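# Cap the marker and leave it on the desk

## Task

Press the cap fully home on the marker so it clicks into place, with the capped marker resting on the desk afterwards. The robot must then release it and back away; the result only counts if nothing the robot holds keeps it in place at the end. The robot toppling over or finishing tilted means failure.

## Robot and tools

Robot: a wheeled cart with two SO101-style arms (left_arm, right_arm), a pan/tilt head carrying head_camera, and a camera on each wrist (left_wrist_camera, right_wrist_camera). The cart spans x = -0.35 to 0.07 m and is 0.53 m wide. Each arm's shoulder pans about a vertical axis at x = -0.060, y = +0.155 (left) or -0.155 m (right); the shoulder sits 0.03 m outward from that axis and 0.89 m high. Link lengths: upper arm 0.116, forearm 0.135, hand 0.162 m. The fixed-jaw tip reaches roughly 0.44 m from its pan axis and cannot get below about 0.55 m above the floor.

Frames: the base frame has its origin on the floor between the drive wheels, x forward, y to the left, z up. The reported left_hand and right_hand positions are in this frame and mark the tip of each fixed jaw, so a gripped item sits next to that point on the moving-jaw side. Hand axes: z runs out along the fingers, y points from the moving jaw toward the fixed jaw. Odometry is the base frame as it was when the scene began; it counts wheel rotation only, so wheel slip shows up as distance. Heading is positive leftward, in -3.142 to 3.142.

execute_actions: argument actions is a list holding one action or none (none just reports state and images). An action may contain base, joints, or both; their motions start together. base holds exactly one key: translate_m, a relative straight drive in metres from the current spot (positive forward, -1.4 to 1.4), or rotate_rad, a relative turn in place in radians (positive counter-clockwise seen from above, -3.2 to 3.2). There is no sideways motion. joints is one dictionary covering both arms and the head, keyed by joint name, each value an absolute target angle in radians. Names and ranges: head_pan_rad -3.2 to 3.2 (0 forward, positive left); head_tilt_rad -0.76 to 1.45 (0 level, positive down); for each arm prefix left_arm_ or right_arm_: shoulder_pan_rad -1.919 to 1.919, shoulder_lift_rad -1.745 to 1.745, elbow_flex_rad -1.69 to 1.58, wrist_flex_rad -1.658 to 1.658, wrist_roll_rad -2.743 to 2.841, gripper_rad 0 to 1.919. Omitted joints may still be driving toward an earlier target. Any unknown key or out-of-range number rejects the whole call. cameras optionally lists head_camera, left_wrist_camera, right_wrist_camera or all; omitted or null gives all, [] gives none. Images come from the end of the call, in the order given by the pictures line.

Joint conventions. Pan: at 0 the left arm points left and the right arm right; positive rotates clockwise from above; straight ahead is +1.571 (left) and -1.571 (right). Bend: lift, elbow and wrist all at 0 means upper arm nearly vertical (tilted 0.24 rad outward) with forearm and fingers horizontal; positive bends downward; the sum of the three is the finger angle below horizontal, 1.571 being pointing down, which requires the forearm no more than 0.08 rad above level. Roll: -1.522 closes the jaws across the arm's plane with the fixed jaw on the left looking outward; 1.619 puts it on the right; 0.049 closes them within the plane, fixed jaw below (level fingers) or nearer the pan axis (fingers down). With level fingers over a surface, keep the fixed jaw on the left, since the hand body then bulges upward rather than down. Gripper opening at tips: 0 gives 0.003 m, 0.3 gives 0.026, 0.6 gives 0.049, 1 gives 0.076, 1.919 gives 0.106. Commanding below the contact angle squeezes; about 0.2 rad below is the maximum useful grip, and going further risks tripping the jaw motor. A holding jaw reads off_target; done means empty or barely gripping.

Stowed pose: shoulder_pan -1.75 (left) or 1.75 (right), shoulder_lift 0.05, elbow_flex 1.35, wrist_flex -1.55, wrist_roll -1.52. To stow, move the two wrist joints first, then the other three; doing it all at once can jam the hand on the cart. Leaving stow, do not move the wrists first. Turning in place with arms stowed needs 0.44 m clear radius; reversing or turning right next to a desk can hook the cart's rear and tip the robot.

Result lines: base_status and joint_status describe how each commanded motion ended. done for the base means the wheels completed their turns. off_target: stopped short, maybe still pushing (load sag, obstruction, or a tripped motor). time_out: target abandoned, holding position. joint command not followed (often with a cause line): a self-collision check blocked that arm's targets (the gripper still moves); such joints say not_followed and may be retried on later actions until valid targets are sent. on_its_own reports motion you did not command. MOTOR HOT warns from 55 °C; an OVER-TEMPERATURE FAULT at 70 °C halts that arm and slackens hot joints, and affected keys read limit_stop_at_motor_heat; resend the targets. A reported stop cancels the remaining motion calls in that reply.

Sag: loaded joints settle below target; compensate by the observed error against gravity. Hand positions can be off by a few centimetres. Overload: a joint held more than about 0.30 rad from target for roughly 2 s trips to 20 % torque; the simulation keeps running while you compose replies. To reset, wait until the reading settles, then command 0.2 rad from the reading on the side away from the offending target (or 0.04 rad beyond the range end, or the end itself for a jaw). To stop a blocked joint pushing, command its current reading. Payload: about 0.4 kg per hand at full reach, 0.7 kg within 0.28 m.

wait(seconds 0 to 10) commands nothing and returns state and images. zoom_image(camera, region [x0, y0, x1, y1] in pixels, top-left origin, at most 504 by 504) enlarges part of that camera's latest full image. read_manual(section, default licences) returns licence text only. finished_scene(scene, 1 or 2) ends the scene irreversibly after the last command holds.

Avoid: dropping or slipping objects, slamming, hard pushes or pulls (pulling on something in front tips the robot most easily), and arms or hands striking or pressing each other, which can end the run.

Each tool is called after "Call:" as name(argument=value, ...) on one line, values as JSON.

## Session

Call:
execute_actions(actions=[{"joints":{"head_tilt_rad":0.4}}])

Scene clock: 1.03 s.
base_odometry: x=+0.000 y=+0.000 heading=+0.000 (m, m, rad; odometry frame)
base_status: not commanded
joint_positions: head_pan_rad=-0.026 head_tilt_rad=+0.393 left_arm_shoulder_pan_rad=-1.731 left_arm_shoulder_lift_rad=+0.095 left_arm_elbow_flex_rad=+1.355 left_arm_wrist_flex_rad=-1.493 left_arm_wrist_roll_rad=-1.531 left_arm_gripper_rad=+1.920 right_arm_shoulder_pan_rad=+1.725 right_arm_shoulder_lift_rad=+0.049 right_arm_elbow_flex_rad=+1.281 right_arm_wrist_flex_rad=-1.600 right_arm_wrist_roll_rad=-1.545 right_arm_gripper_rad=+1.920
joint_status: all done
left_hand: x=-0.3063 y=+0.1074 z=+0.8768 quat_wxyz=(-0.061, -0.690, -0.052, +0.720) (m; base frame)
right_hand: x=-0.3139 y=-0.1232 z=+0.9181 quat_wxyz=(-0.052, +0.603, -0.054, -0.794) (m; base frame)
pictures: head_camera, left_wrist_camera, right_wrist_camera
Images, in order (width x height): head_camera 644x476, left_wrist_camera 644x476, right_wrist_camera 644x476.

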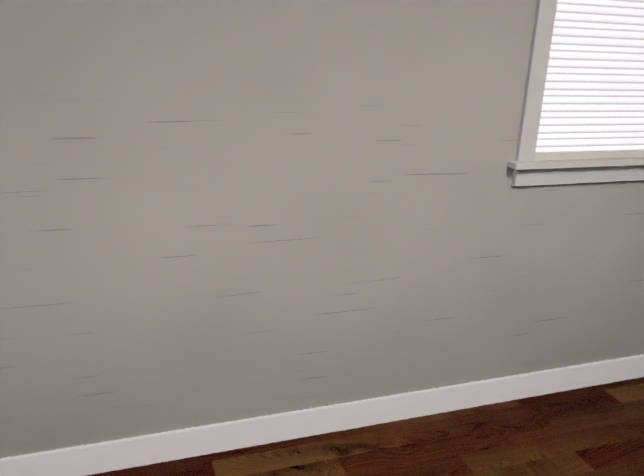

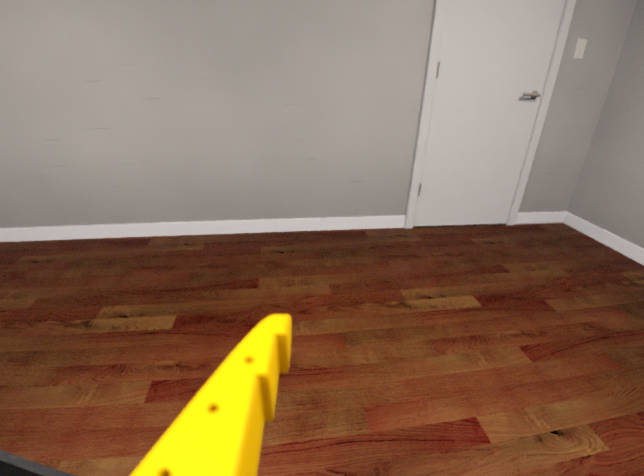

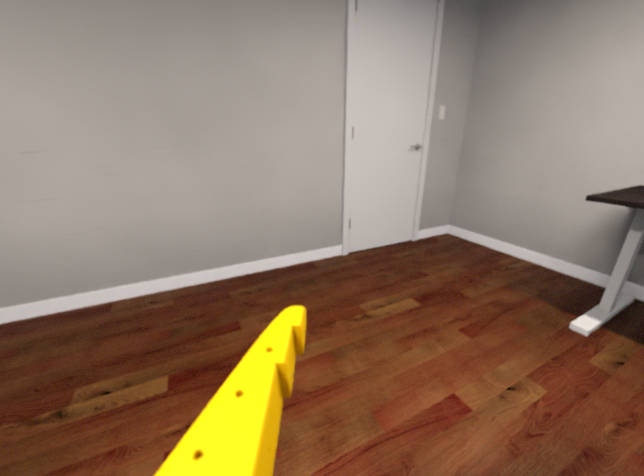

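Call:
execute_actions(actions=[{"base":{"rotate_rad":2.0}}], cameras=["head_camera"])

Scene clock: 5.43 s.
base_odometry: x=-0.001 y=+0.000 heading=+1.999 (m, m, rad; odometry frame)
base_status: done
joint_positions: head_pan_rad=-0.026 head_tilt_rad=+0.393 left_arm_shoulder_pan_rad=-1.731 left_arm_shoulder_lift_rad=+0.095 left_arm_elbow_flex_rad=+1.355 left_arm_wrist_flex_rad=-1.493 left_arm_wrist_roll_rad=-1.531 left_arm_gripper_rad=+1.920 right_arm_shoulder_pan_rad=+1.725 right_arm_shoulder_lift_rad=+0.049 right_arm_elbow_flex_rad=+1.281 right_arm_wrist_flex_rad=-1.600 right_arm_wrist_roll_rad=-1.545 right_arm_gripper_rad=+1.920
joint_status: not commanded
left_hand: x=-0.3063 y=+0.1074 z=+0.8768 quat_wxyz=(-0.061, -0.690, -0.052, +0.720) (m; base frame)
right_hand: x=-0.3139 y=-0.1232 z=+0.9181 quat_wxyz=(-0.052, +0.603, -0.054, -0.794) (m; base frame)
pictures: head_camera
Images, in order (width x height): head_camera 644x476.

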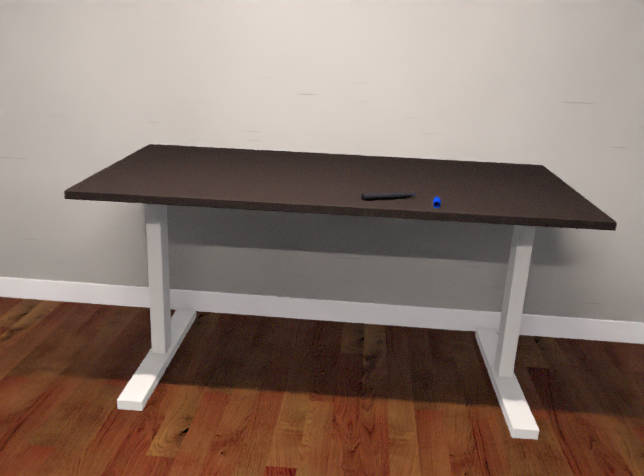

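Call:
execute_actions(actions=[{"base":{"rotate_rad":-0.17},"joints":{"left_arm_shoulder_pan_rad":1.3,"left_arm_shoulder_lift_rad":-0.2,"left_arm_elbow_flex_rad":0.2,"right_arm_shoulder_pan_rad":-1.3,"right_arm_shoulder_lift_rad":-0.2,"right_arm_elbow_flex_rad":0.2}}], cameras=[])

Call:
execute_actions(actions=[{"base":{"translate_m":1.05},"joints":{"left_arm_wrist_flex_rad":1.2,"right_arm_wrist_flex_rad":1.2,"head_tilt_rad":0.9,"head_pan_rad":0,"left_arm_gripper_rad":0.6,"right_arm_gripper_rad":0.6}}], cameras=["head_camera"])

Scene clock: 13.90 s.
base_odometry: x=-0.001 y=-0.001 heading=+1.830 (m, m, rad; odometry frame)
base_status: done
joint_positions: head_pan_rad=-0.026 head_tilt_rad=+0.393 left_arm_shoulder_pan_rad=+1.288 left_arm_shoulder_lift_rad=-0.169 left_arm_elbow_flex_rad=+0.237 left_arm_wrist_flex_rad=-1.493 left_arm_wrist_roll_rad=-1.531 left_arm_gripper_rad=+1.920 right_arm_shoulder_pan_rad=-1.290 right_arm_shoulder_lift_rad=-0.161 right_arm_elbow_flex_rad=+0.235 right_arm_wrist_flex_rad=-1.600 right_arm_wrist_roll_rad=-1.545 right_arm_gripper_rad=+1.920
joint_status: all done
left_hand: x=+0.1275 y=+0.2175 z=+1.1645 quat_wxyz=(+0.987, -0.010, +0.072, +0.145) (m; base frame)
right_hand: x=+0.1171 y=-0.1980 z=+1.1652 quat_wxyz=(+0.991, +0.003, +0.022, -0.128) (m; base frame)
pictures: none
No camera images: the call's "cameras" was empty. Leave "cameras" out to get every camera's image.

Scene clock: 20.07 s.
base_odometry: x=-0.271 y=+1.014 heading=+1.829 (m, m, rad; odometry frame)
base_status: done
joint_positions: head_pan_rad=-0.010 head_tilt_rad=+0.895 left_arm_shoulder_pan_rad=+1.290 left_arm_shoulder_lift_rad=-0.172 left_arm_elbow_flex_rad=+0.236 left_arm_wrist_flex_rad=+1.191 left_arm_wrist_roll_rad=-1.531 left_arm_gripper_rad=+0.610 right_arm_shoulder_pan_rad=-1.290 right_arm_shoulder_lift_rad=-0.165 right_arm_elbow_flex_rad=+0.234 right_arm_wrist_flex_rad=+1.193 right_arm_wrist_roll_rad=-1.545 right_arm_gripper_rad=+0.608
joint_status: all done
left_hand: x=+0.1525 y=+0.2244 z=+0.8537 quat_wxyz=(+0.156, -0.134, +0.978, +0.023) (m; base frame)
right_hand: x=+0.1566 y=-0.2094 z=+0.8525 quat_wxyz=(+0.152, +0.149, +0.977, -0.020) (m; base frame)
pictures: head_camera
Images, in order (width x height): head_camera 644x476.

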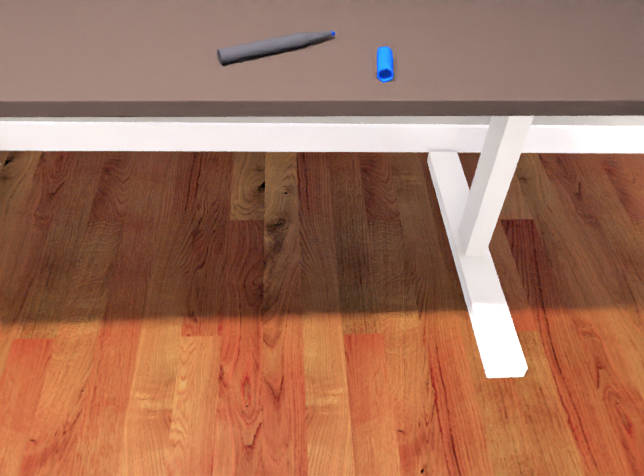

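Call:
execute_actions(actions=[{"base":{"translate_m":0.45},"joints":{"head_tilt_rad":1.2}}], cameras=["head_camera"])

Scene clock: 26.03 s.
base_odometry: x=-0.385 y=+1.449 heading=+1.826 (m, m, rad; odometry frame)
base_status: done
joint_positions: head_pan_rad=-0.010 head_tilt_rad=+1.195 left_arm_shoulder_pan_rad=+1.290 left_arm_shoulder_lift_rad=-0.172 left_arm_elbow_flex_rad=+0.236 left_arm_wrist_flex_rad=+1.191 left_arm_wrist_roll_rad=-1.531 left_arm_gripper_rad=+0.610 right_arm_shoulder_pan_rad=-1.290 right_arm_shoulder_lift_rad=-0.165 right_arm_elbow_flex_rad=+0.234 right_arm_wrist_flex_rad=+1.195 right_arm_wrist_roll_rad=-1.545 right_arm_gripper_rad=+0.608
joint_status: all done
left_hand: x=+0.1525 y=+0.2244 z=+0.8537 quat_wxyz=(+0.156, -0.134, +0.978, +0.023) (m; base frame)
right_hand: x=+0.1564 y=-0.2093 z=+0.8525 quat_wxyz=(+0.152, +0.149, +0.977, -0.020) (m; base frame)
pictures: head_camera
Images, in order (width x height): head_camera 644x476.

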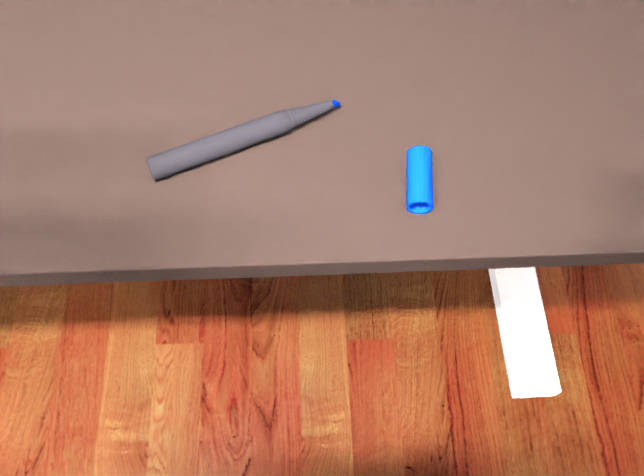

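Call:
execute_actions(actions=[{"base":{"translate_m":0.07},"joints":{"left_arm_shoulder_pan_rad":1.85,"left_arm_shoulder_lift_rad":0.57,"left_arm_elbow_flex_rad":-0.34,"left_arm_wrist_flex_rad":1.16,"left_arm_wrist_roll_rad":0.75,"right_arm_shoulder_pan_rad":-1.82,"right_arm_shoulder_lift_rad":0.24,"right_arm_elbow_flex_rad":0.26,"right_arm_wrist_flex_rad":0.775,"right_arm_wrist_roll_rad":1.39}}])

Scene clock: 50.90 s.
base_odometry: x=-0.402 y=+1.517 heading=+1.825 (m, m, rad; odometry frame)
base_status: done
joint_positions: head_pan_rad=-0.010 head_tilt_rad=+1.195 left_arm_shoulder_pan_rad=+1.837 left_arm_shoulder_lift_rad=+0.584 left_arm_elbow_flex_rad=-0.301 left_arm_wrist_flex_rad=+1.173 left_arm_wrist_roll_rad=+0.741 left_arm_gripper_rad=+0.610 right_arm_shoulder_pan_rad=-1.810 right_arm_shoulder_lift_rad=+0.251 right_arm_elbow_flex_rad=+0.266 right_arm_wrist_flex_rad=+0.784 right_arm_wrist_roll_rad=+1.380 right_arm_gripper_rad=+0.608
joint_status: all done
left_hand: x=+0.1888 y=+0.0815 z=+0.7796 quat_wxyz=(+0.017, -0.839, +0.541, -0.055) (m; base frame)
right_hand: x=+0.1814 y=-0.1042 z=+0.7788 quat_wxyz=(+0.032, -0.991, +0.000, -0.131) (m; base frame)
pictures: head_camera, left_wrist_camera, right_wrist_camera
Images, in order (width x height): head_camera 644x476, left_wrist_camera 644x476, right_wrist_camera 644x476.

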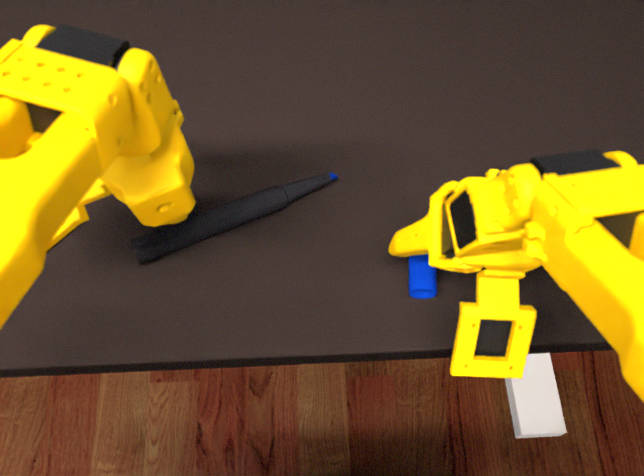

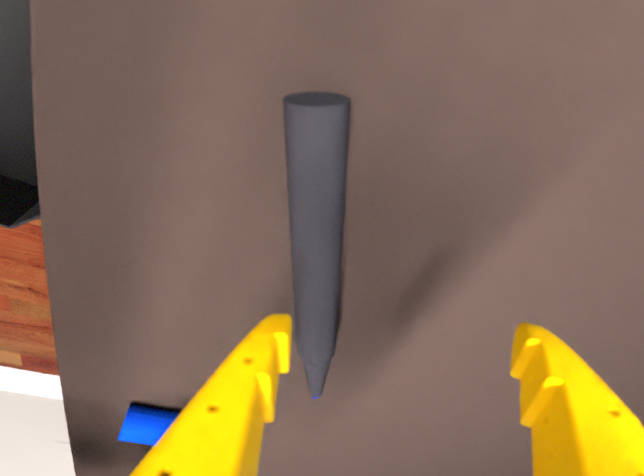

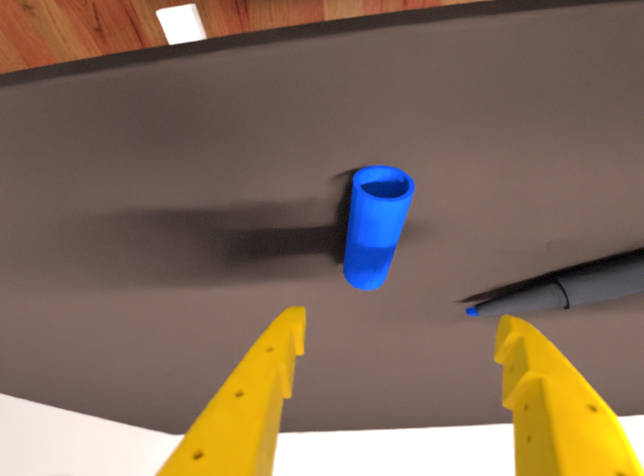

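Call:
execute_actions(actions=[{"joints":{"left_arm_elbow_flex_rad":0.033,"left_arm_wrist_flex_rad":0.82,"right_arm_shoulder_pan_rad":-1.84,"right_arm_shoulder_lift_rad":0.495,"right_arm_elbow_flex_rad":0.185,"right_arm_wrist_flex_rad":0.567,"right_arm_wrist_roll_rad":1.33}}], cameras=["left_wrist_camera","right_wrist_camera"])

Scene clock: 57.20 s.
base_odometry: x=-0.402 y=+1.517 heading=+1.825 (m, m, rad; odometry frame)
base_status: not commanded
joint_positions: head_pan_rad=-0.010 head_tilt_rad=+1.195 left_arm_shoulder_pan_rad=+1.837 left_arm_shoulder_lift_rad=+0.584 left_arm_elbow_flex_rad=+0.035 left_arm_wrist_flex_rad=+0.834 left_arm_wrist_roll_rad=+0.741 left_arm_gripper_rad=+0.610 right_arm_shoulder_pan_rad=-1.829 right_arm_shoulder_lift_rad=+0.507 right_arm_elbow_flex_rad=+0.214 right_arm_wrist_flex_rad=+0.577 right_arm_wrist_roll_rad=+1.339 right_arm_gripper_rad=+0.608
joint_status: all done
left_hand: x=+0.1718 y=+0.0861 z=+0.7383 quat_wxyz=(+0.018, -0.839, +0.541, -0.056) (m; base frame)
right_hand: x=+0.1893 y=-0.0973 z=+0.7385 quat_wxyz=(+0.036, -0.991, +0.011, -0.131) (m; base frame)
pictures: left_wrist_camera, right_wrist_camera
Images, in order (width x height): left_wrist_camera 644x476, right_wrist_camera 644x476.

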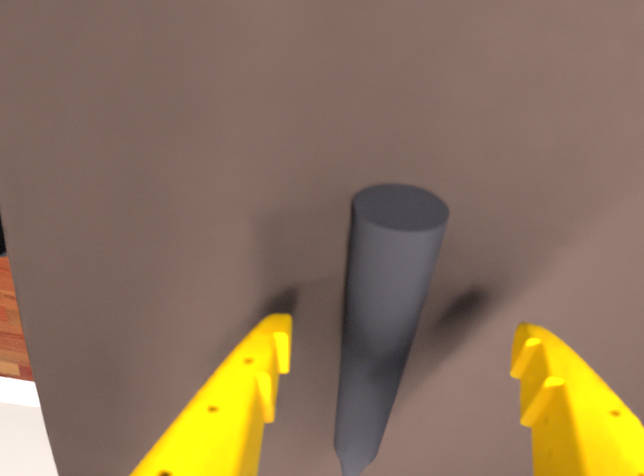

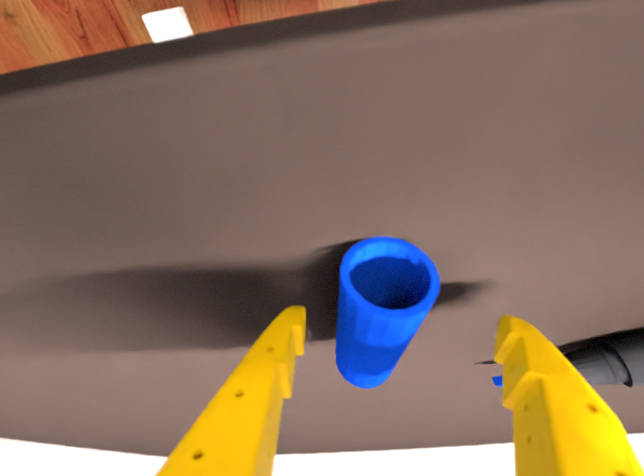

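Call:
execute_actions(actions=[{"joints":{"left_arm_shoulder_pan_rad":1.919,"left_arm_shoulder_lift_rad":0.735,"left_arm_elbow_flex_rad":-0.165,"right_arm_shoulder_lift_rad":0.625,"right_arm_elbow_flex_rad":0.037,"right_arm_wrist_flex_rad":0.6}}], cameras=["left_wrist_camera","right_wrist_camera"])

Scene clock: 62.90 s.
base_odometry: x=-0.402 y=+1.517 heading=+1.825 (m, m, rad; odometry frame)
base_status: not commanded
joint_positions: head_pan_rad=-0.010 head_tilt_rad=+1.195 left_arm_shoulder_pan_rad=+1.908 left_arm_shoulder_lift_rad=+0.747 left_arm_elbow_flex_rad=-0.131 left_arm_wrist_flex_rad=+0.834 left_arm_wrist_roll_rad=+0.741 left_arm_gripper_rad=+0.610 right_arm_shoulder_pan_rad=-1.829 right_arm_shoulder_lift_rad=+0.629 right_arm_elbow_flex_rad=+0.060 right_arm_wrist_flex_rad=+0.593 right_arm_wrist_roll_rad=+1.339 right_arm_gripper_rad=+0.608
joint_status: all done
left_hand: x=+0.1780 y=+0.0659 z=+0.7238 quat_wxyz=(+0.016, -0.819, +0.570, -0.058) (m; base frame)
right_hand: x=+0.2035 y=-0.0936 z=+0.7324 quat_wxyz=(+0.038, -0.990, +0.011, -0.139) (m; base frame)
pictures: left_wrist_camera, right_wrist_camera
Images, in order (width x height): left_wrist_camera 644x476, right_wrist_camera 644x476.

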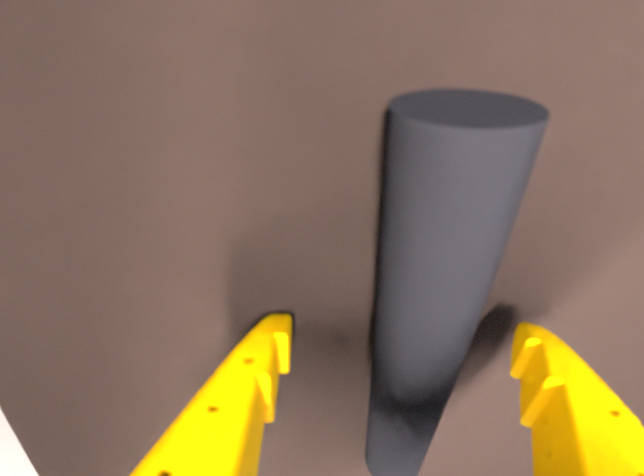

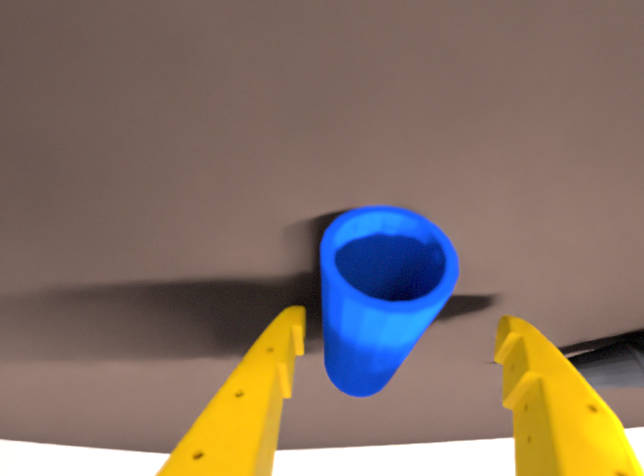

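Call:
execute_actions(actions=[{"joints":{"left_arm_shoulder_lift_rad":0.815,"left_arm_elbow_flex_rad":-0.265,"right_arm_gripper_rad":0.04}}], cameras=[])

Call:
execute_actions(actions=[{"joints":{"left_arm_gripper_rad":0.02}}], cameras=["left_wrist_camera","right_wrist_camera"])

Scene clock: 68.37 s.
base_odometry: x=-0.402 y=+1.517 heading=+1.825 (m, m, rad; odometry frame)
base_status: not commanded
joint_positions: head_pan_rad=-0.010 head_tilt_rad=+1.195 left_arm_shoulder_pan_rad=+1.908 left_arm_shoulder_lift_rad=+0.816 left_arm_elbow_flex_rad=-0.243 left_arm_wrist_flex_rad=+0.834 left_arm_wrist_roll_rad=+0.741 left_arm_gripper_rad=+0.610 right_arm_shoulder_pan_rad=-1.829 right_arm_shoulder_lift_rad=+0.629 right_arm_elbow_flex_rad=+0.059 right_arm_wrist_flex_rad=+0.593 right_arm_wrist_roll_rad=+1.339 right_arm_gripper_rad=+0.211
joint_status: right_arm_gripper_rad off_target (ended at +0.211, target +0.040); the others done
left_hand: x=+0.1912 y=+0.0612 z=+0.7226 quat_wxyz=(+0.022, -0.818, +0.569, -0.079) (m; base frame)
right_hand: x=+0.2039 y=-0.0935 z=+0.7326 quat_wxyz=(+0.038, -0.989, +0.011, -0.139) (m; base frame)
pictures: none
No camera images: the call's "cameras" was empty. Leave "cameras" out to get every camera's image.

Scene clock: 69.20 s.
base_odometry: x=-0.402 y=+1.517 heading=+1.825 (m, m, rad; odometry frame)
base_status: not commanded
joint_positions: head_pan_rad=-0.010 head_tilt_rad=+1.195 left_arm_shoulder_pan_rad=+1.908 left_arm_shoulder_lift_rad=+0.816 left_arm_elbow_flex_rad=-0.245 left_arm_wrist_flex_rad=+0.832 left_arm_wrist_roll_rad=+0.743 left_arm_gripper_rad=+0.205 right_arm_shoulder_pan_rad=-1.829 right_arm_shoulder_lift_rad=+0.629 right_arm_elbow_flex_rad=+0.059 right_arm_wrist_flex_rad=+0.593 right_arm_wrist_roll_rad=+1.339 right_arm_gripper_rad=+0.211
joint_status: left_arm_gripper_rad off_target (ended at +0.205, target +0.020)
left_hand: x=+0.1918 y=+0.0610 z=+0.7229 quat_wxyz=(+0.022, -0.819, +0.568, -0.080) (m; base frame)
right_hand: x=+0.2039 y=-0.0935 z=+0.7326 quat_wxyz=(+0.038, -0.989, +0.011, -0.139) (m; base frame)
pictures: left_wrist_camera, right_wrist_camera
Images, in order (width x height): left_wrist_camera 644x476, right_wrist_camera 644x476.

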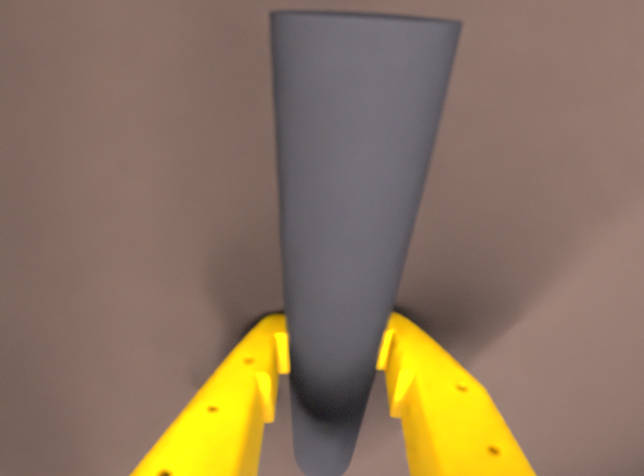

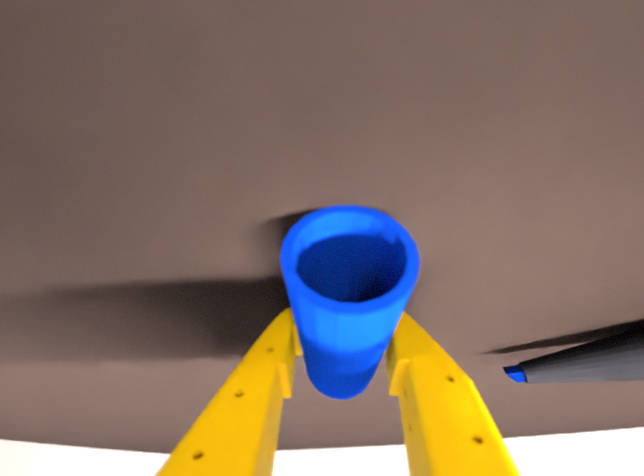

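Call:
execute_actions(actions=[{"joints":{"left_arm_shoulder_lift_rad":0.1,"right_arm_shoulder_lift_rad":0.1,"left_arm_shoulder_pan_rad":1.3}}], cameras=[])

Call:
execute_actions(actions=[{"base":{"translate_m":-0.10},"joints":{"left_arm_wrist_flex_rad":0.2,"left_arm_wrist_roll_rad":-1.522,"right_arm_wrist_roll_rad":-1.522,"right_arm_wrist_flex_rad":-0.635,"right_arm_elbow_flex_rad":-0.33,"right_arm_shoulder_pan_rad":-1.88,"head_tilt_rad":0.9}}], cameras=[])

Call:
execute_actions(actions=[{"joints":{"right_arm_shoulder_lift_rad":1.17}}])

Scene clock: 79.60 s.
base_odometry: x=-0.402 y=+1.517 heading=+1.825 (m, m, rad; odometry frame)
base_status: not commanded
joint_positions: head_pan_rad=-0.010 head_tilt_rad=+1.195 left_arm_shoulder_pan_rad=+1.311 left_arm_shoulder_lift_rad=+0.149 left_arm_elbow_flex_rad=-0.245 left_arm_wrist_flex_rad=+0.832 left_arm_wrist_roll_rad=+0.743 left_arm_gripper_rad=+0.205 right_arm_shoulder_pan_rad=-1.829 right_arm_shoulder_lift_rad=+0.155 right_arm_elbow_flex_rad=+0.059 right_arm_wrist_flex_rad=+0.596 right_arm_wrist_roll_rad=+1.339 right_arm_gripper_rad=+0.211
joint_status: all done
left_hand: x=+0.2541 y=+0.2328 z=+0.9071 quat_wxyz=(+0.218, -0.871, +0.278, -0.342) (m; base frame)
right_hand: x=+0.2491 y=-0.0815 z=+0.8598 quat_wxyz=(+0.099, -0.928, +0.010, -0.358) (m; base frame)
pictures: none
No camera images: the call's "cameras" was empty. Leave "cameras" out to get every camera's image.

Scene clock: 82.57 s.
base_odometry: x=-0.377 y=+1.420 heading=+1.826 (m, m, rad; odometry frame)
base_status: done
joint_positions: head_pan_rad=-0.010 head_tilt_rad=+0.915 left_arm_shoulder_pan_rad=+1.311 left_arm_shoulder_lift_rad=+0.149 left_arm_elbow_flex_rad=-0.245 left_arm_wrist_flex_rad=+0.225 left_arm_wrist_roll_rad=-1.515 left_arm_gripper_rad=+0.205 right_arm_shoulder_pan_rad=-1.870 right_arm_shoulder_lift_rad=+0.155 right_arm_elbow_flex_rad=-0.288 right_arm_wrist_flex_rad=-0.620 right_arm_wrist_roll_rad=-1.513 right_arm_gripper_rad=+0.211
joint_status: all done
left_hand: x=+0.2934 y=+0.2569 z=+0.9983 quat_wxyz=(+0.655, -0.100, +0.745, +0.083) (m; base frame)
right_hand: x=+0.2489 y=-0.0515 z=+1.1336 quat_wxyz=(+0.908, -0.061, +0.393, +0.133) (m; base frame)
pictures: none
No camera images: the call's "cameras" was empty. Leave "cameras" out to get every camera's image.

Scene clock: 84.03 s.
base_odometry: x=-0.377 y=+1.420 heading=+1.826 (m, m, rad; odometry frame)
base_status: not commanded
joint_positions: head_pan_rad=-0.010 head_tilt_rad=+0.915 left_arm_shoulder_pan_rad=+1.311 left_arm_shoulder_lift_rad=+0.149 left_arm_elbow_flex_rad=-0.245 left_arm_wrist_flex_rad=+0.225 left_arm_wrist_roll_rad=-1.515 left_arm_gripper_rad=+0.205 right_arm_shoulder_pan_rad=-1.870 right_arm_shoulder_lift_rad=+1.193 right_arm_elbow_flex_rad=-0.296 right_arm_wrist_flex_rad=-0.621 right_arm_wrist_roll_rad=-1.513 right_arm_gripper_rad=+0.211
joint_status: all done
left_hand: x=+0.2934 y=+0.2569 z=+0.9983 quat_wxyz=(+0.655, -0.100, +0.745, +0.083) (m; base frame)
right_hand: x=+0.3084 y=-0.0332 z=+0.7632 quat_wxyz=(+0.597, -0.123, +0.788, +0.087) (m; base frame)
pictures: head_camera, left_wrist_camera, right_wrist_camera
Images, in order (width x height): head_camera 644x476, left_wrist_camera 644x476, right_wrist_camera 644x476.

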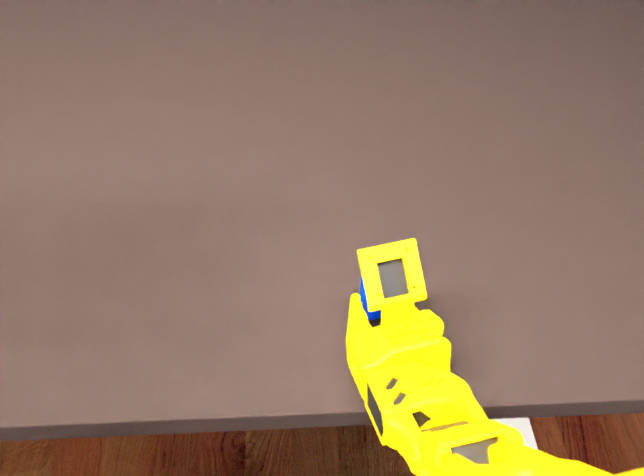

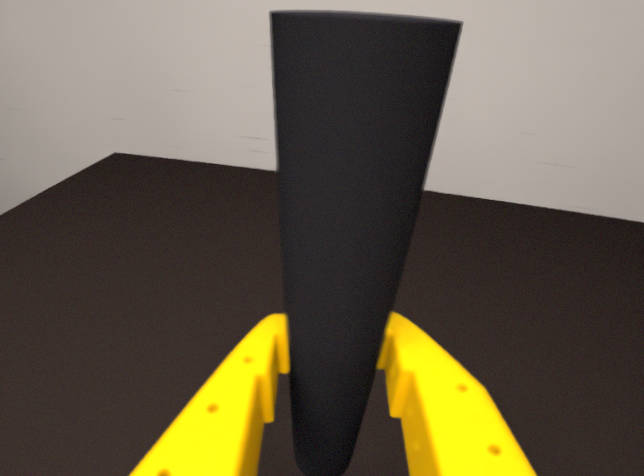

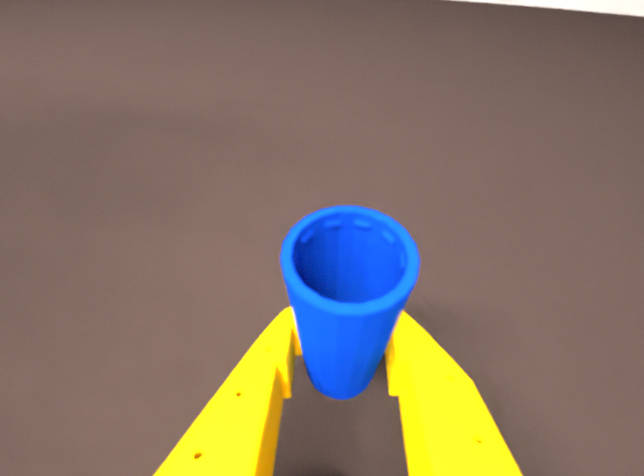

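Call:
execute_actions(actions=[{"joints":{"right_arm_shoulder_lift_rad":1.28,"right_arm_elbow_flex_rad":-0.43,"right_arm_wrist_roll_rad":-1.58}}], cameras=["right_wrist_camera"])

Scene clock: 88.40 s.
base_odometry: x=-0.377 y=+1.420 heading=+1.826 (m, m, rad; odometry frame)
base_status: not commanded
joint_positions: head_pan_rad=-0.010 head_tilt_rad=+0.915 left_arm_shoulder_pan_rad=+1.311 left_arm_shoulder_lift_rad=+0.149 left_arm_elbow_flex_rad=-0.245 left_arm_wrist_flex_rad=+0.225 left_arm_wrist_roll_rad=-1.515 left_arm_gripper_rad=+0.205 right_arm_shoulder_pan_rad=-1.870 right_arm_shoulder_lift_rad=+1.304 right_arm_elbow_flex_rad=-0.397 right_arm_wrist_flex_rad=-0.621 right_arm_wrist_roll_rad=-1.572 right_arm_gripper_rad=+0.211
joint_status: all done
left_hand: x=+0.2934 y=+0.2569 z=+0.9983 quat_wxyz=(+0.655, -0.100, +0.745, +0.083) (m; base frame)
right_hand: x=+0.3082 y=-0.0333 z=+0.7487 quat_wxyz=(+0.590, -0.099, +0.794, +0.104) (m; base frame)
pictures: right_wrist_camera
Images, in order (width x height): right_wrist_camera 644x476.

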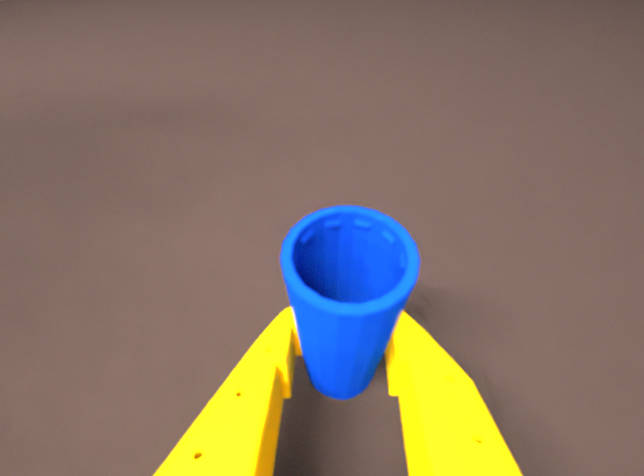

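Call:
execute_actions(actions=[{"joints":{"right_arm_shoulder_lift_rad":1.35,"right_arm_elbow_flex_rad":-0.49}}], cameras=["right_wrist_camera"])

Scene clock: 91.73 s.
base_odometry: x=-0.377 y=+1.420 heading=+1.826 (m, m, rad; odometry frame)
base_status: not commanded
joint_positions: head_pan_rad=-0.010 head_tilt_rad=+0.915 left_arm_shoulder_pan_rad=+1.311 left_arm_shoulder_lift_rad=+0.149 left_arm_elbow_flex_rad=-0.245 left_arm_wrist_flex_rad=+0.225 left_arm_wrist_roll_rad=-1.515 left_arm_gripper_rad=+0.205 right_arm_shoulder_pan_rad=-1.870 right_arm_shoulder_lift_rad=+1.362 right_arm_elbow_flex_rad=-0.466 right_arm_wrist_flex_rad=-0.625 right_arm_wrist_roll_rad=-1.572 right_arm_gripper_rad=+0.211
joint_status: all done
left_hand: x=+0.2934 y=+0.2569 z=+0.9983 quat_wxyz=(+0.655, -0.100, +0.745, +0.083) (m; base frame)
right_hand: x=+0.3098 y=-0.0328 z=+0.7450 quat_wxyz=(+0.596, -0.099, +0.790, +0.105) (m; base frame)
pictures: right_wrist_camera
Images, in order (width x height): right_wrist_camera 644x476.

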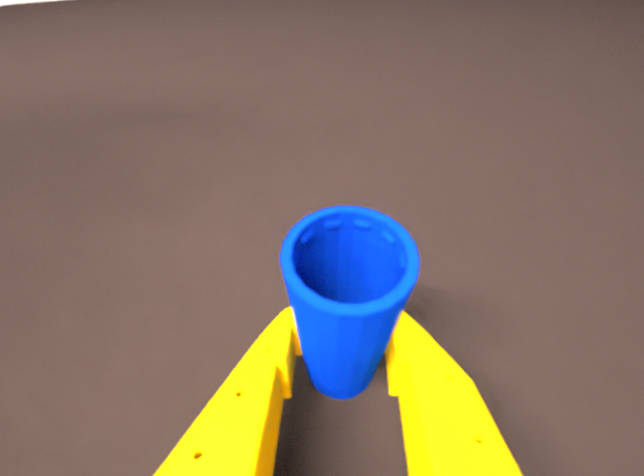

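Contact. Release.

Call:
execute_actions(actions=[{"joints":{"right_arm_gripper_rad":0.8}}], cameras=["right_wrist_camera"])

Call:
execute_actions(actions=[{"base":{"translate_m":-0.04},"joints":{"right_arm_shoulder_pan_rad":-1.90}}], cameras=["head_camera","right_wrist_camera"])

Scene clock: 95.90 s.
base_odometry: x=-0.377 y=+1.420 heading=+1.826 (m, m, rad; odometry frame)
base_status: not commanded
joint_positions: head_pan_rad=-0.010 head_tilt_rad=+0.915 left_arm_shoulder_pan_rad=+1.311 left_arm_shoulder_lift_rad=+0.149 left_arm_elbow_flex_rad=-0.245 left_arm_wrist_flex_rad=+0.225 left_arm_wrist_roll_rad=-1.515 left_arm_gripper_rad=+0.205 right_arm_shoulder_pan_rad=-1.872 right_arm_shoulder_lift_rad=+1.373 right_arm_elbow_flex_rad=-0.466 right_arm_wrist_flex_rad=-0.625 right_arm_wrist_roll_rad=-1.572 right_arm_gripper_rad=+0.791
joint_status: all done
left_hand: x=+0.2934 y=+0.2569 z=+0.9983 quat_wxyz=(+0.655, -0.100, +0.745, +0.083) (m; base frame)
right_hand: x=+0.3080 y=-0.0327 z=+0.7412 quat_wxyz=(+0.591, -0.100, +0.793, +0.105) (m; base frame)
pictures: right_wrist_camera
Images, in order (width x height): right_wrist_camera 644x476.

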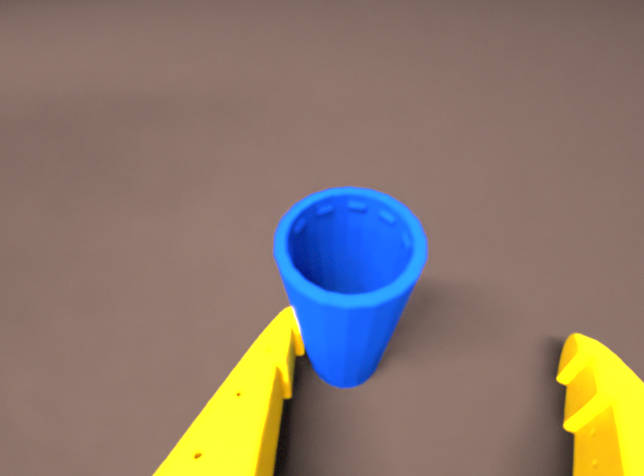

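Scene clock: 96.87 s.
base_odometry: x=-0.367 y=+1.381 heading=+1.826 (m, m, rad; odometry frame)
base_status: done
joint_positions: head_pan_rad=-0.010 head_tilt_rad=+0.915 left_arm_shoulder_pan_rad=+1.311 left_arm_shoulder_lift_rad=+0.149 left_arm_elbow_flex_rad=-0.245 left_arm_wrist_flex_rad=+0.225 left_arm_wrist_roll_rad=-1.515 left_arm_gripper_rad=+0.205 right_arm_shoulder_pan_rad=-1.890 right_arm_shoulder_lift_rad=+1.374 right_arm_elbow_flex_rad=-0.466 right_arm_wrist_flex_rad=-0.625 right_arm_wrist_roll_rad=-1.572 right_arm_gripper_rad=+0.792
joint_status: all done
left_hand: x=+0.2934 y=+0.2569 z=+0.9983 quat_wxyz=(+0.655, -0.100, +0.745, +0.083) (m; base frame)
right_hand: x=+0.3055 y=-0.0260 z=+0.7406 quat_wxyz=(+0.590, -0.107, +0.793, +0.110) (m; base frame)
pictures: head_camera, right_wrist_camera
Images, in order (width x height): head_camera 644x476, right_wrist_camera 644x476.

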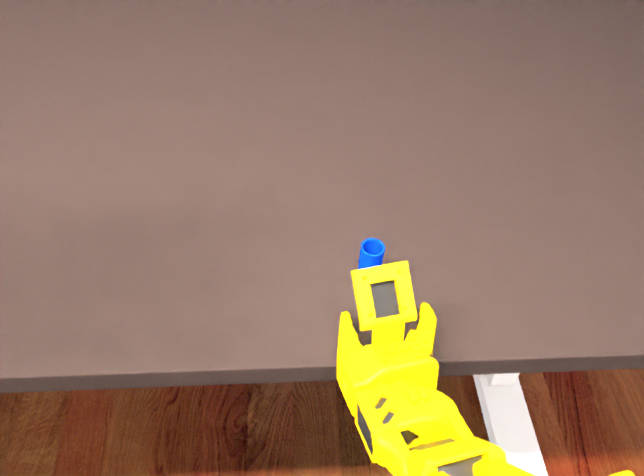

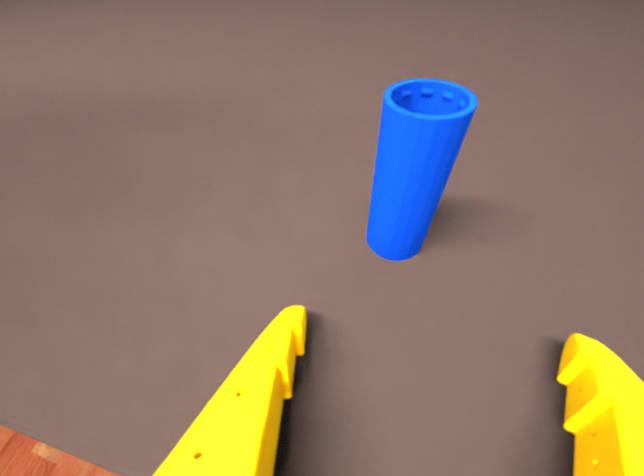

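Call:
execute_actions(actions=[{"base":{"rotate_rad":-0.4},"joints":{"left_arm_shoulder_pan_rad":1.775,"left_arm_shoulder_lift_rad":0.36,"left_arm_elbow_flex_rad":0.157,"left_arm_wrist_flex_rad":-0.45,"head_pan_rad":0.2}}], cameras=[])

Call:
execute_actions(actions=[{"base":{"translate_m":0.04},"joints":{"right_arm_shoulder_pan_rad":-1.919,"right_arm_shoulder_lift_rad":0.6,"right_arm_elbow_flex_rad":0.85,"right_arm_wrist_flex_rad":-1.61,"right_arm_wrist_roll_rad":-2.7,"right_arm_gripper_rad":1.2}}], cameras=["head_camera","right_wrist_camera"])

Scene clock: 106.97 s.
base_odometry: x=-0.367 y=+1.380 heading=+1.427 (m, m, rad; odometry frame)
base_status: done
joint_positions: head_pan_rad=+0.190 head_tilt_rad=+0.915 left_arm_shoulder_pan_rad=+1.765 left_arm_shoulder_lift_rad=+0.380 left_arm_elbow_flex_rad=+0.165 left_arm_wrist_flex_rad=-0.427 left_arm_wrist_roll_rad=-1.515 left_arm_gripper_rad=+0.205 right_arm_shoulder_pan_rad=-1.890 right_arm_shoulder_lift_rad=+1.374 right_arm_elbow_flex_rad=-0.466 right_arm_wrist_flex_rad=-0.625 right_arm_wrist_roll_rad=-1.572 right_arm_gripper_rad=+0.792
joint_status: all done
left_hand: x=+0.3100 y=+0.0900 z=+0.9034 quat_wxyz=(+0.661, +0.070, +0.744, -0.067) (m; base frame)
right_hand: x=+0.3055 y=-0.0260 z=+0.7406 quat_wxyz=(+0.590, -0.107, +0.793, +0.110) (m; base frame)
pictures: none
No camera images: the call's "cameras" was empty. Leave "cameras" out to get every camera's image.

Scene clock: 108.60 s.
base_odometry: x=-0.361 y=+1.420 heading=+1.425 (m, m, rad; odometry frame)
base_status: done
joint_positions: head_pan_rad=+0.190 head_tilt_rad=+0.915 left_arm_shoulder_pan_rad=+1.765 left_arm_shoulder_lift_rad=+0.380 left_arm_elbow_flex_rad=+0.165 left_arm_wrist_flex_rad=-0.427 left_arm_wrist_roll_rad=-1.515 left_arm_gripper_rad=+0.205 right_arm_shoulder_pan_rad=-1.910 right_arm_shoulder_lift_rad=+0.645 right_arm_elbow_flex_rad=+0.850 right_arm_wrist_flex_rad=-1.594 right_arm_wrist_roll_rad=-2.691 right_arm_gripper_rad=+1.192
joint_status: all done
left_hand: x=+0.3100 y=+0.0900 z=+0.9034 quat_wxyz=(+0.661, +0.070, +0.744, -0.067) (m; base frame)
right_hand: x=+0.2170 y=-0.0539 z=+0.8559 quat_wxyz=(+0.540, +0.271, +0.615, +0.507) (m; base frame)
pictures: head_camera, right_wrist_camera
Images, in order (width x height): head_camera 644x476, right_wrist_camera 644x476.

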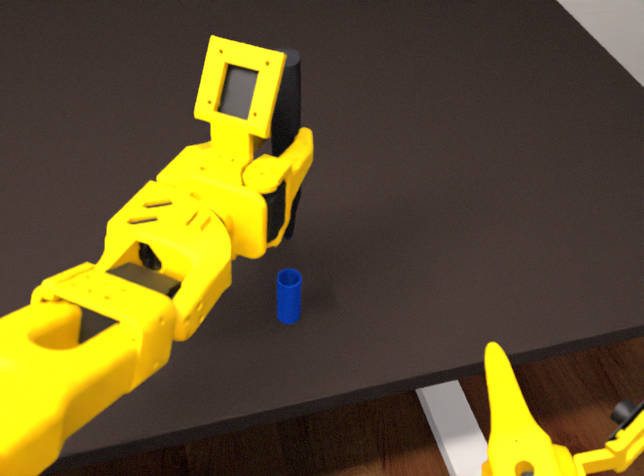

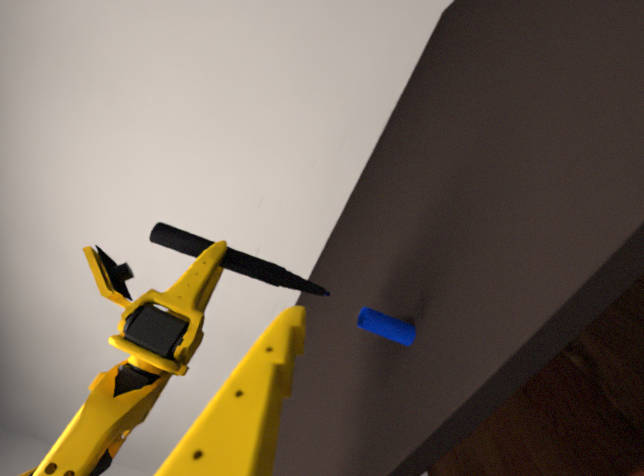

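Call:
execute_actions(actions=[{"base":{"translate_m":-0.012},"joints":{"left_arm_shoulder_lift_rad":0.49,"left_arm_wrist_flex_rad":-0.58}}], cameras=["head_camera","right_wrist_camera"])

Call:
zoom_image(camera="right_wrist_camera", region=[160, 200, 460, 400])

Call:
zoom_image(camera="head_camera", region=[200, 60, 400, 340])

Scene clock: 113.57 s.
base_odometry: x=-0.363 y=+1.408 heading=+1.428 (m, m, rad; odometry frame)
base_status: done
joint_positions: head_pan_rad=+0.190 head_tilt_rad=+0.915 left_arm_shoulder_pan_rad=+1.765 left_arm_shoulder_lift_rad=+0.508 left_arm_elbow_flex_rad=+0.165 left_arm_wrist_flex_rad=-0.556 left_arm_wrist_roll_rad=-1.515 left_arm_gripper_rad=+0.205 right_arm_shoulder_pan_rad=-1.910 right_arm_shoulder_lift_rad=+0.645 right_arm_elbow_flex_rad=+0.850 right_arm_wrist_flex_rad=-1.594 right_arm_wrist_roll_rad=-2.691 right_arm_gripper_rad=+1.192
joint_status: all done
left_hand: x=+0.3121 y=+0.0896 z=+0.8798 quat_wxyz=(+0.661, +0.070, +0.744, -0.067) (m; base frame)
right_hand: x=+0.2170 y=-0.0539 z=+0.8559 quat_wxyz=(+0.540, +0.271, +0.615, +0.507) (m; base frame)
pictures: head_camera, right_wrist_camera
Images, in order (width x height): head_camera 644x476, right_wrist_camera 644x476.

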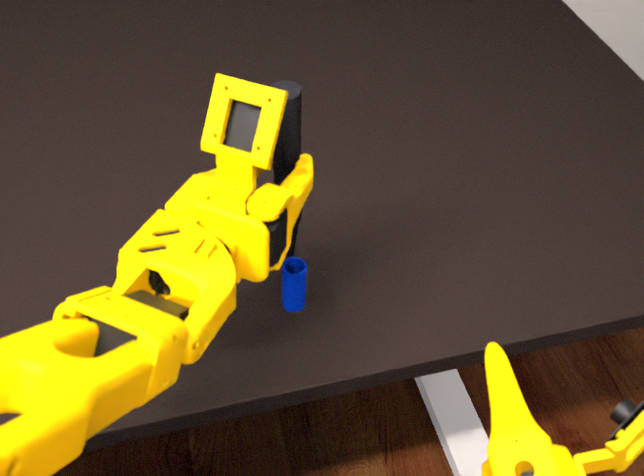

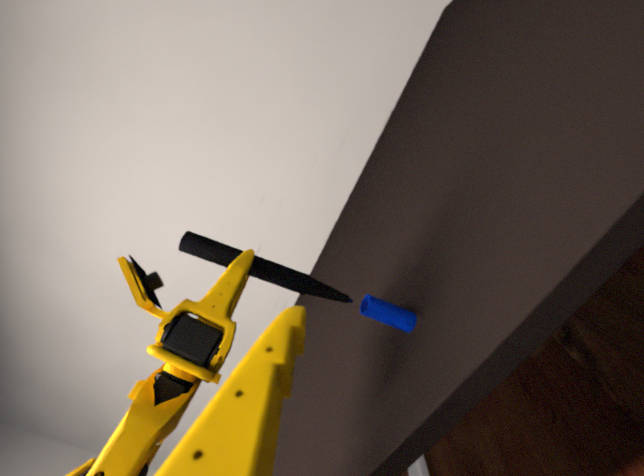

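Region (160, 200, 460, 400) of right_wrist_camera's 644x476 image, scaled by 1.680.

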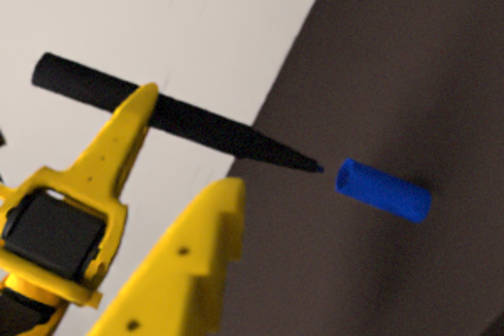

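Region (200, 60, 400, 340) of head_camera's 644x476 image, scaled by 1.800; it fills the left 360 columns of this view, and the rest is white.

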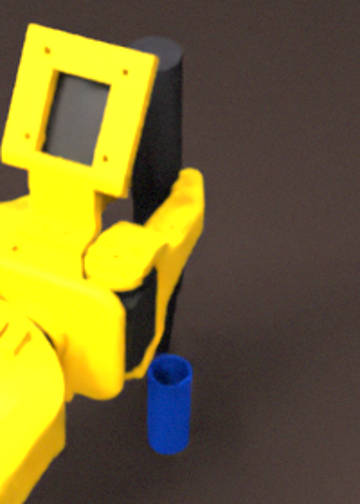

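Call:
execute_actions(actions=[{"joints":{"left_arm_shoulder_pan_rad":1.79}}], cameras=[])

Call:
execute_actions(actions=[{"joints":{"left_arm_shoulder_lift_rad":0.555,"left_arm_wrist_flex_rad":-0.61}}], cameras=["head_camera","right_wrist_camera"])

Call:
zoom_image(camera="right_wrist_camera", region=[160, 200, 460, 400])

Scene clock: 118.87 s.
base_odometry: x=-0.363 y=+1.408 heading=+1.428 (m, m, rad; odometry frame)
base_status: not commanded
joint_positions: head_pan_rad=+0.190 head_tilt_rad=+0.915 left_arm_shoulder_pan_rad=+1.777 left_arm_shoulder_lift_rad=+0.508 left_arm_elbow_flex_rad=+0.165 left_arm_wrist_flex_rad=-0.556 left_arm_wrist_roll_rad=-1.515 left_arm_gripper_rad=+0.205 right_arm_shoulder_pan_rad=-1.910 right_arm_shoulder_lift_rad=+0.645 right_arm_elbow_flex_rad=+0.850 right_arm_wrist_flex_rad=-1.594 right_arm_wrist_roll_rad=-2.691 right_arm_gripper_rad=+1.192
joint_status: all done
left_hand: x=+0.3113 y=+0.0850 z=+0.8798 quat_wxyz=(+0.661, +0.075, +0.743, -0.071) (m; base frame)
right_hand: x=+0.2170 y=-0.0539 z=+0.8559 quat_wxyz=(+0.540, +0.271, +0.615, +0.507) (m; base frame)
pictures: none
No camera images: the call's "cameras" was empty. Leave "cameras" out to get every camera's image.

Scene clock: 119.50 s.
base_odometry: x=-0.363 y=+1.408 heading=+1.428 (m, m, rad; odometry frame)
base_status: not commanded
joint_positions: head_pan_rad=+0.190 head_tilt_rad=+0.915 left_arm_shoulder_pan_rad=+1.777 left_arm_shoulder_lift_rad=+0.572 left_arm_elbow_flex_rad=+0.165 left_arm_wrist_flex_rad=-0.587 left_arm_wrist_roll_rad=-1.515 left_arm_gripper_rad=+0.205 right_arm_shoulder_pan_rad=-1.910 right_arm_shoulder_lift_rad=+0.645 right_arm_elbow_flex_rad=+0.850 right_arm_wrist_flex_rad=-1.594 right_arm_wrist_roll_rad=-2.691 right_arm_gripper_rad=+1.192
joint_status: all done
left_hand: x=+0.3105 y=+0.0852 z=+0.8623 quat_wxyz=(+0.648, +0.076, +0.754, -0.069) (m; base frame)
right_hand: x=+0.2170 y=-0.0539 z=+0.8559 quat_wxyz=(+0.540, +0.271, +0.615, +0.507) (m; base frame)
pictures: head_camera, right_wrist_camera
Images, in order (width x height): head_camera 644x476, right_wrist_camera 644x476.

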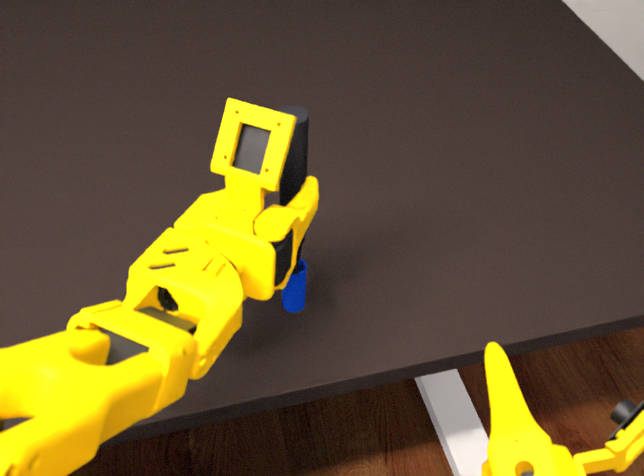

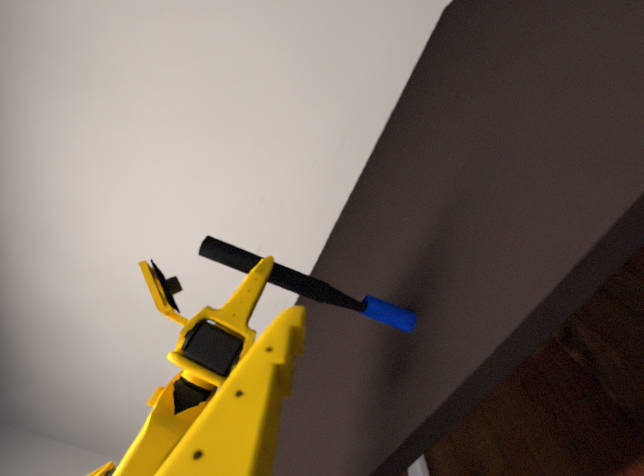

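Region (160, 200, 460, 400) of right_wrist_camera's 644x476 image, scaled by 1.680.

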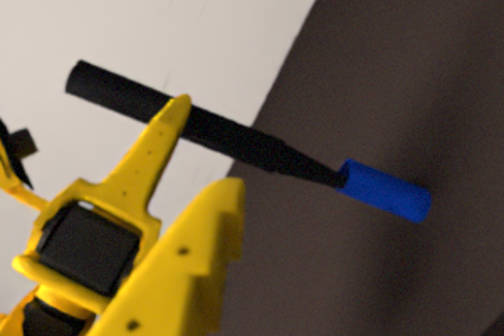

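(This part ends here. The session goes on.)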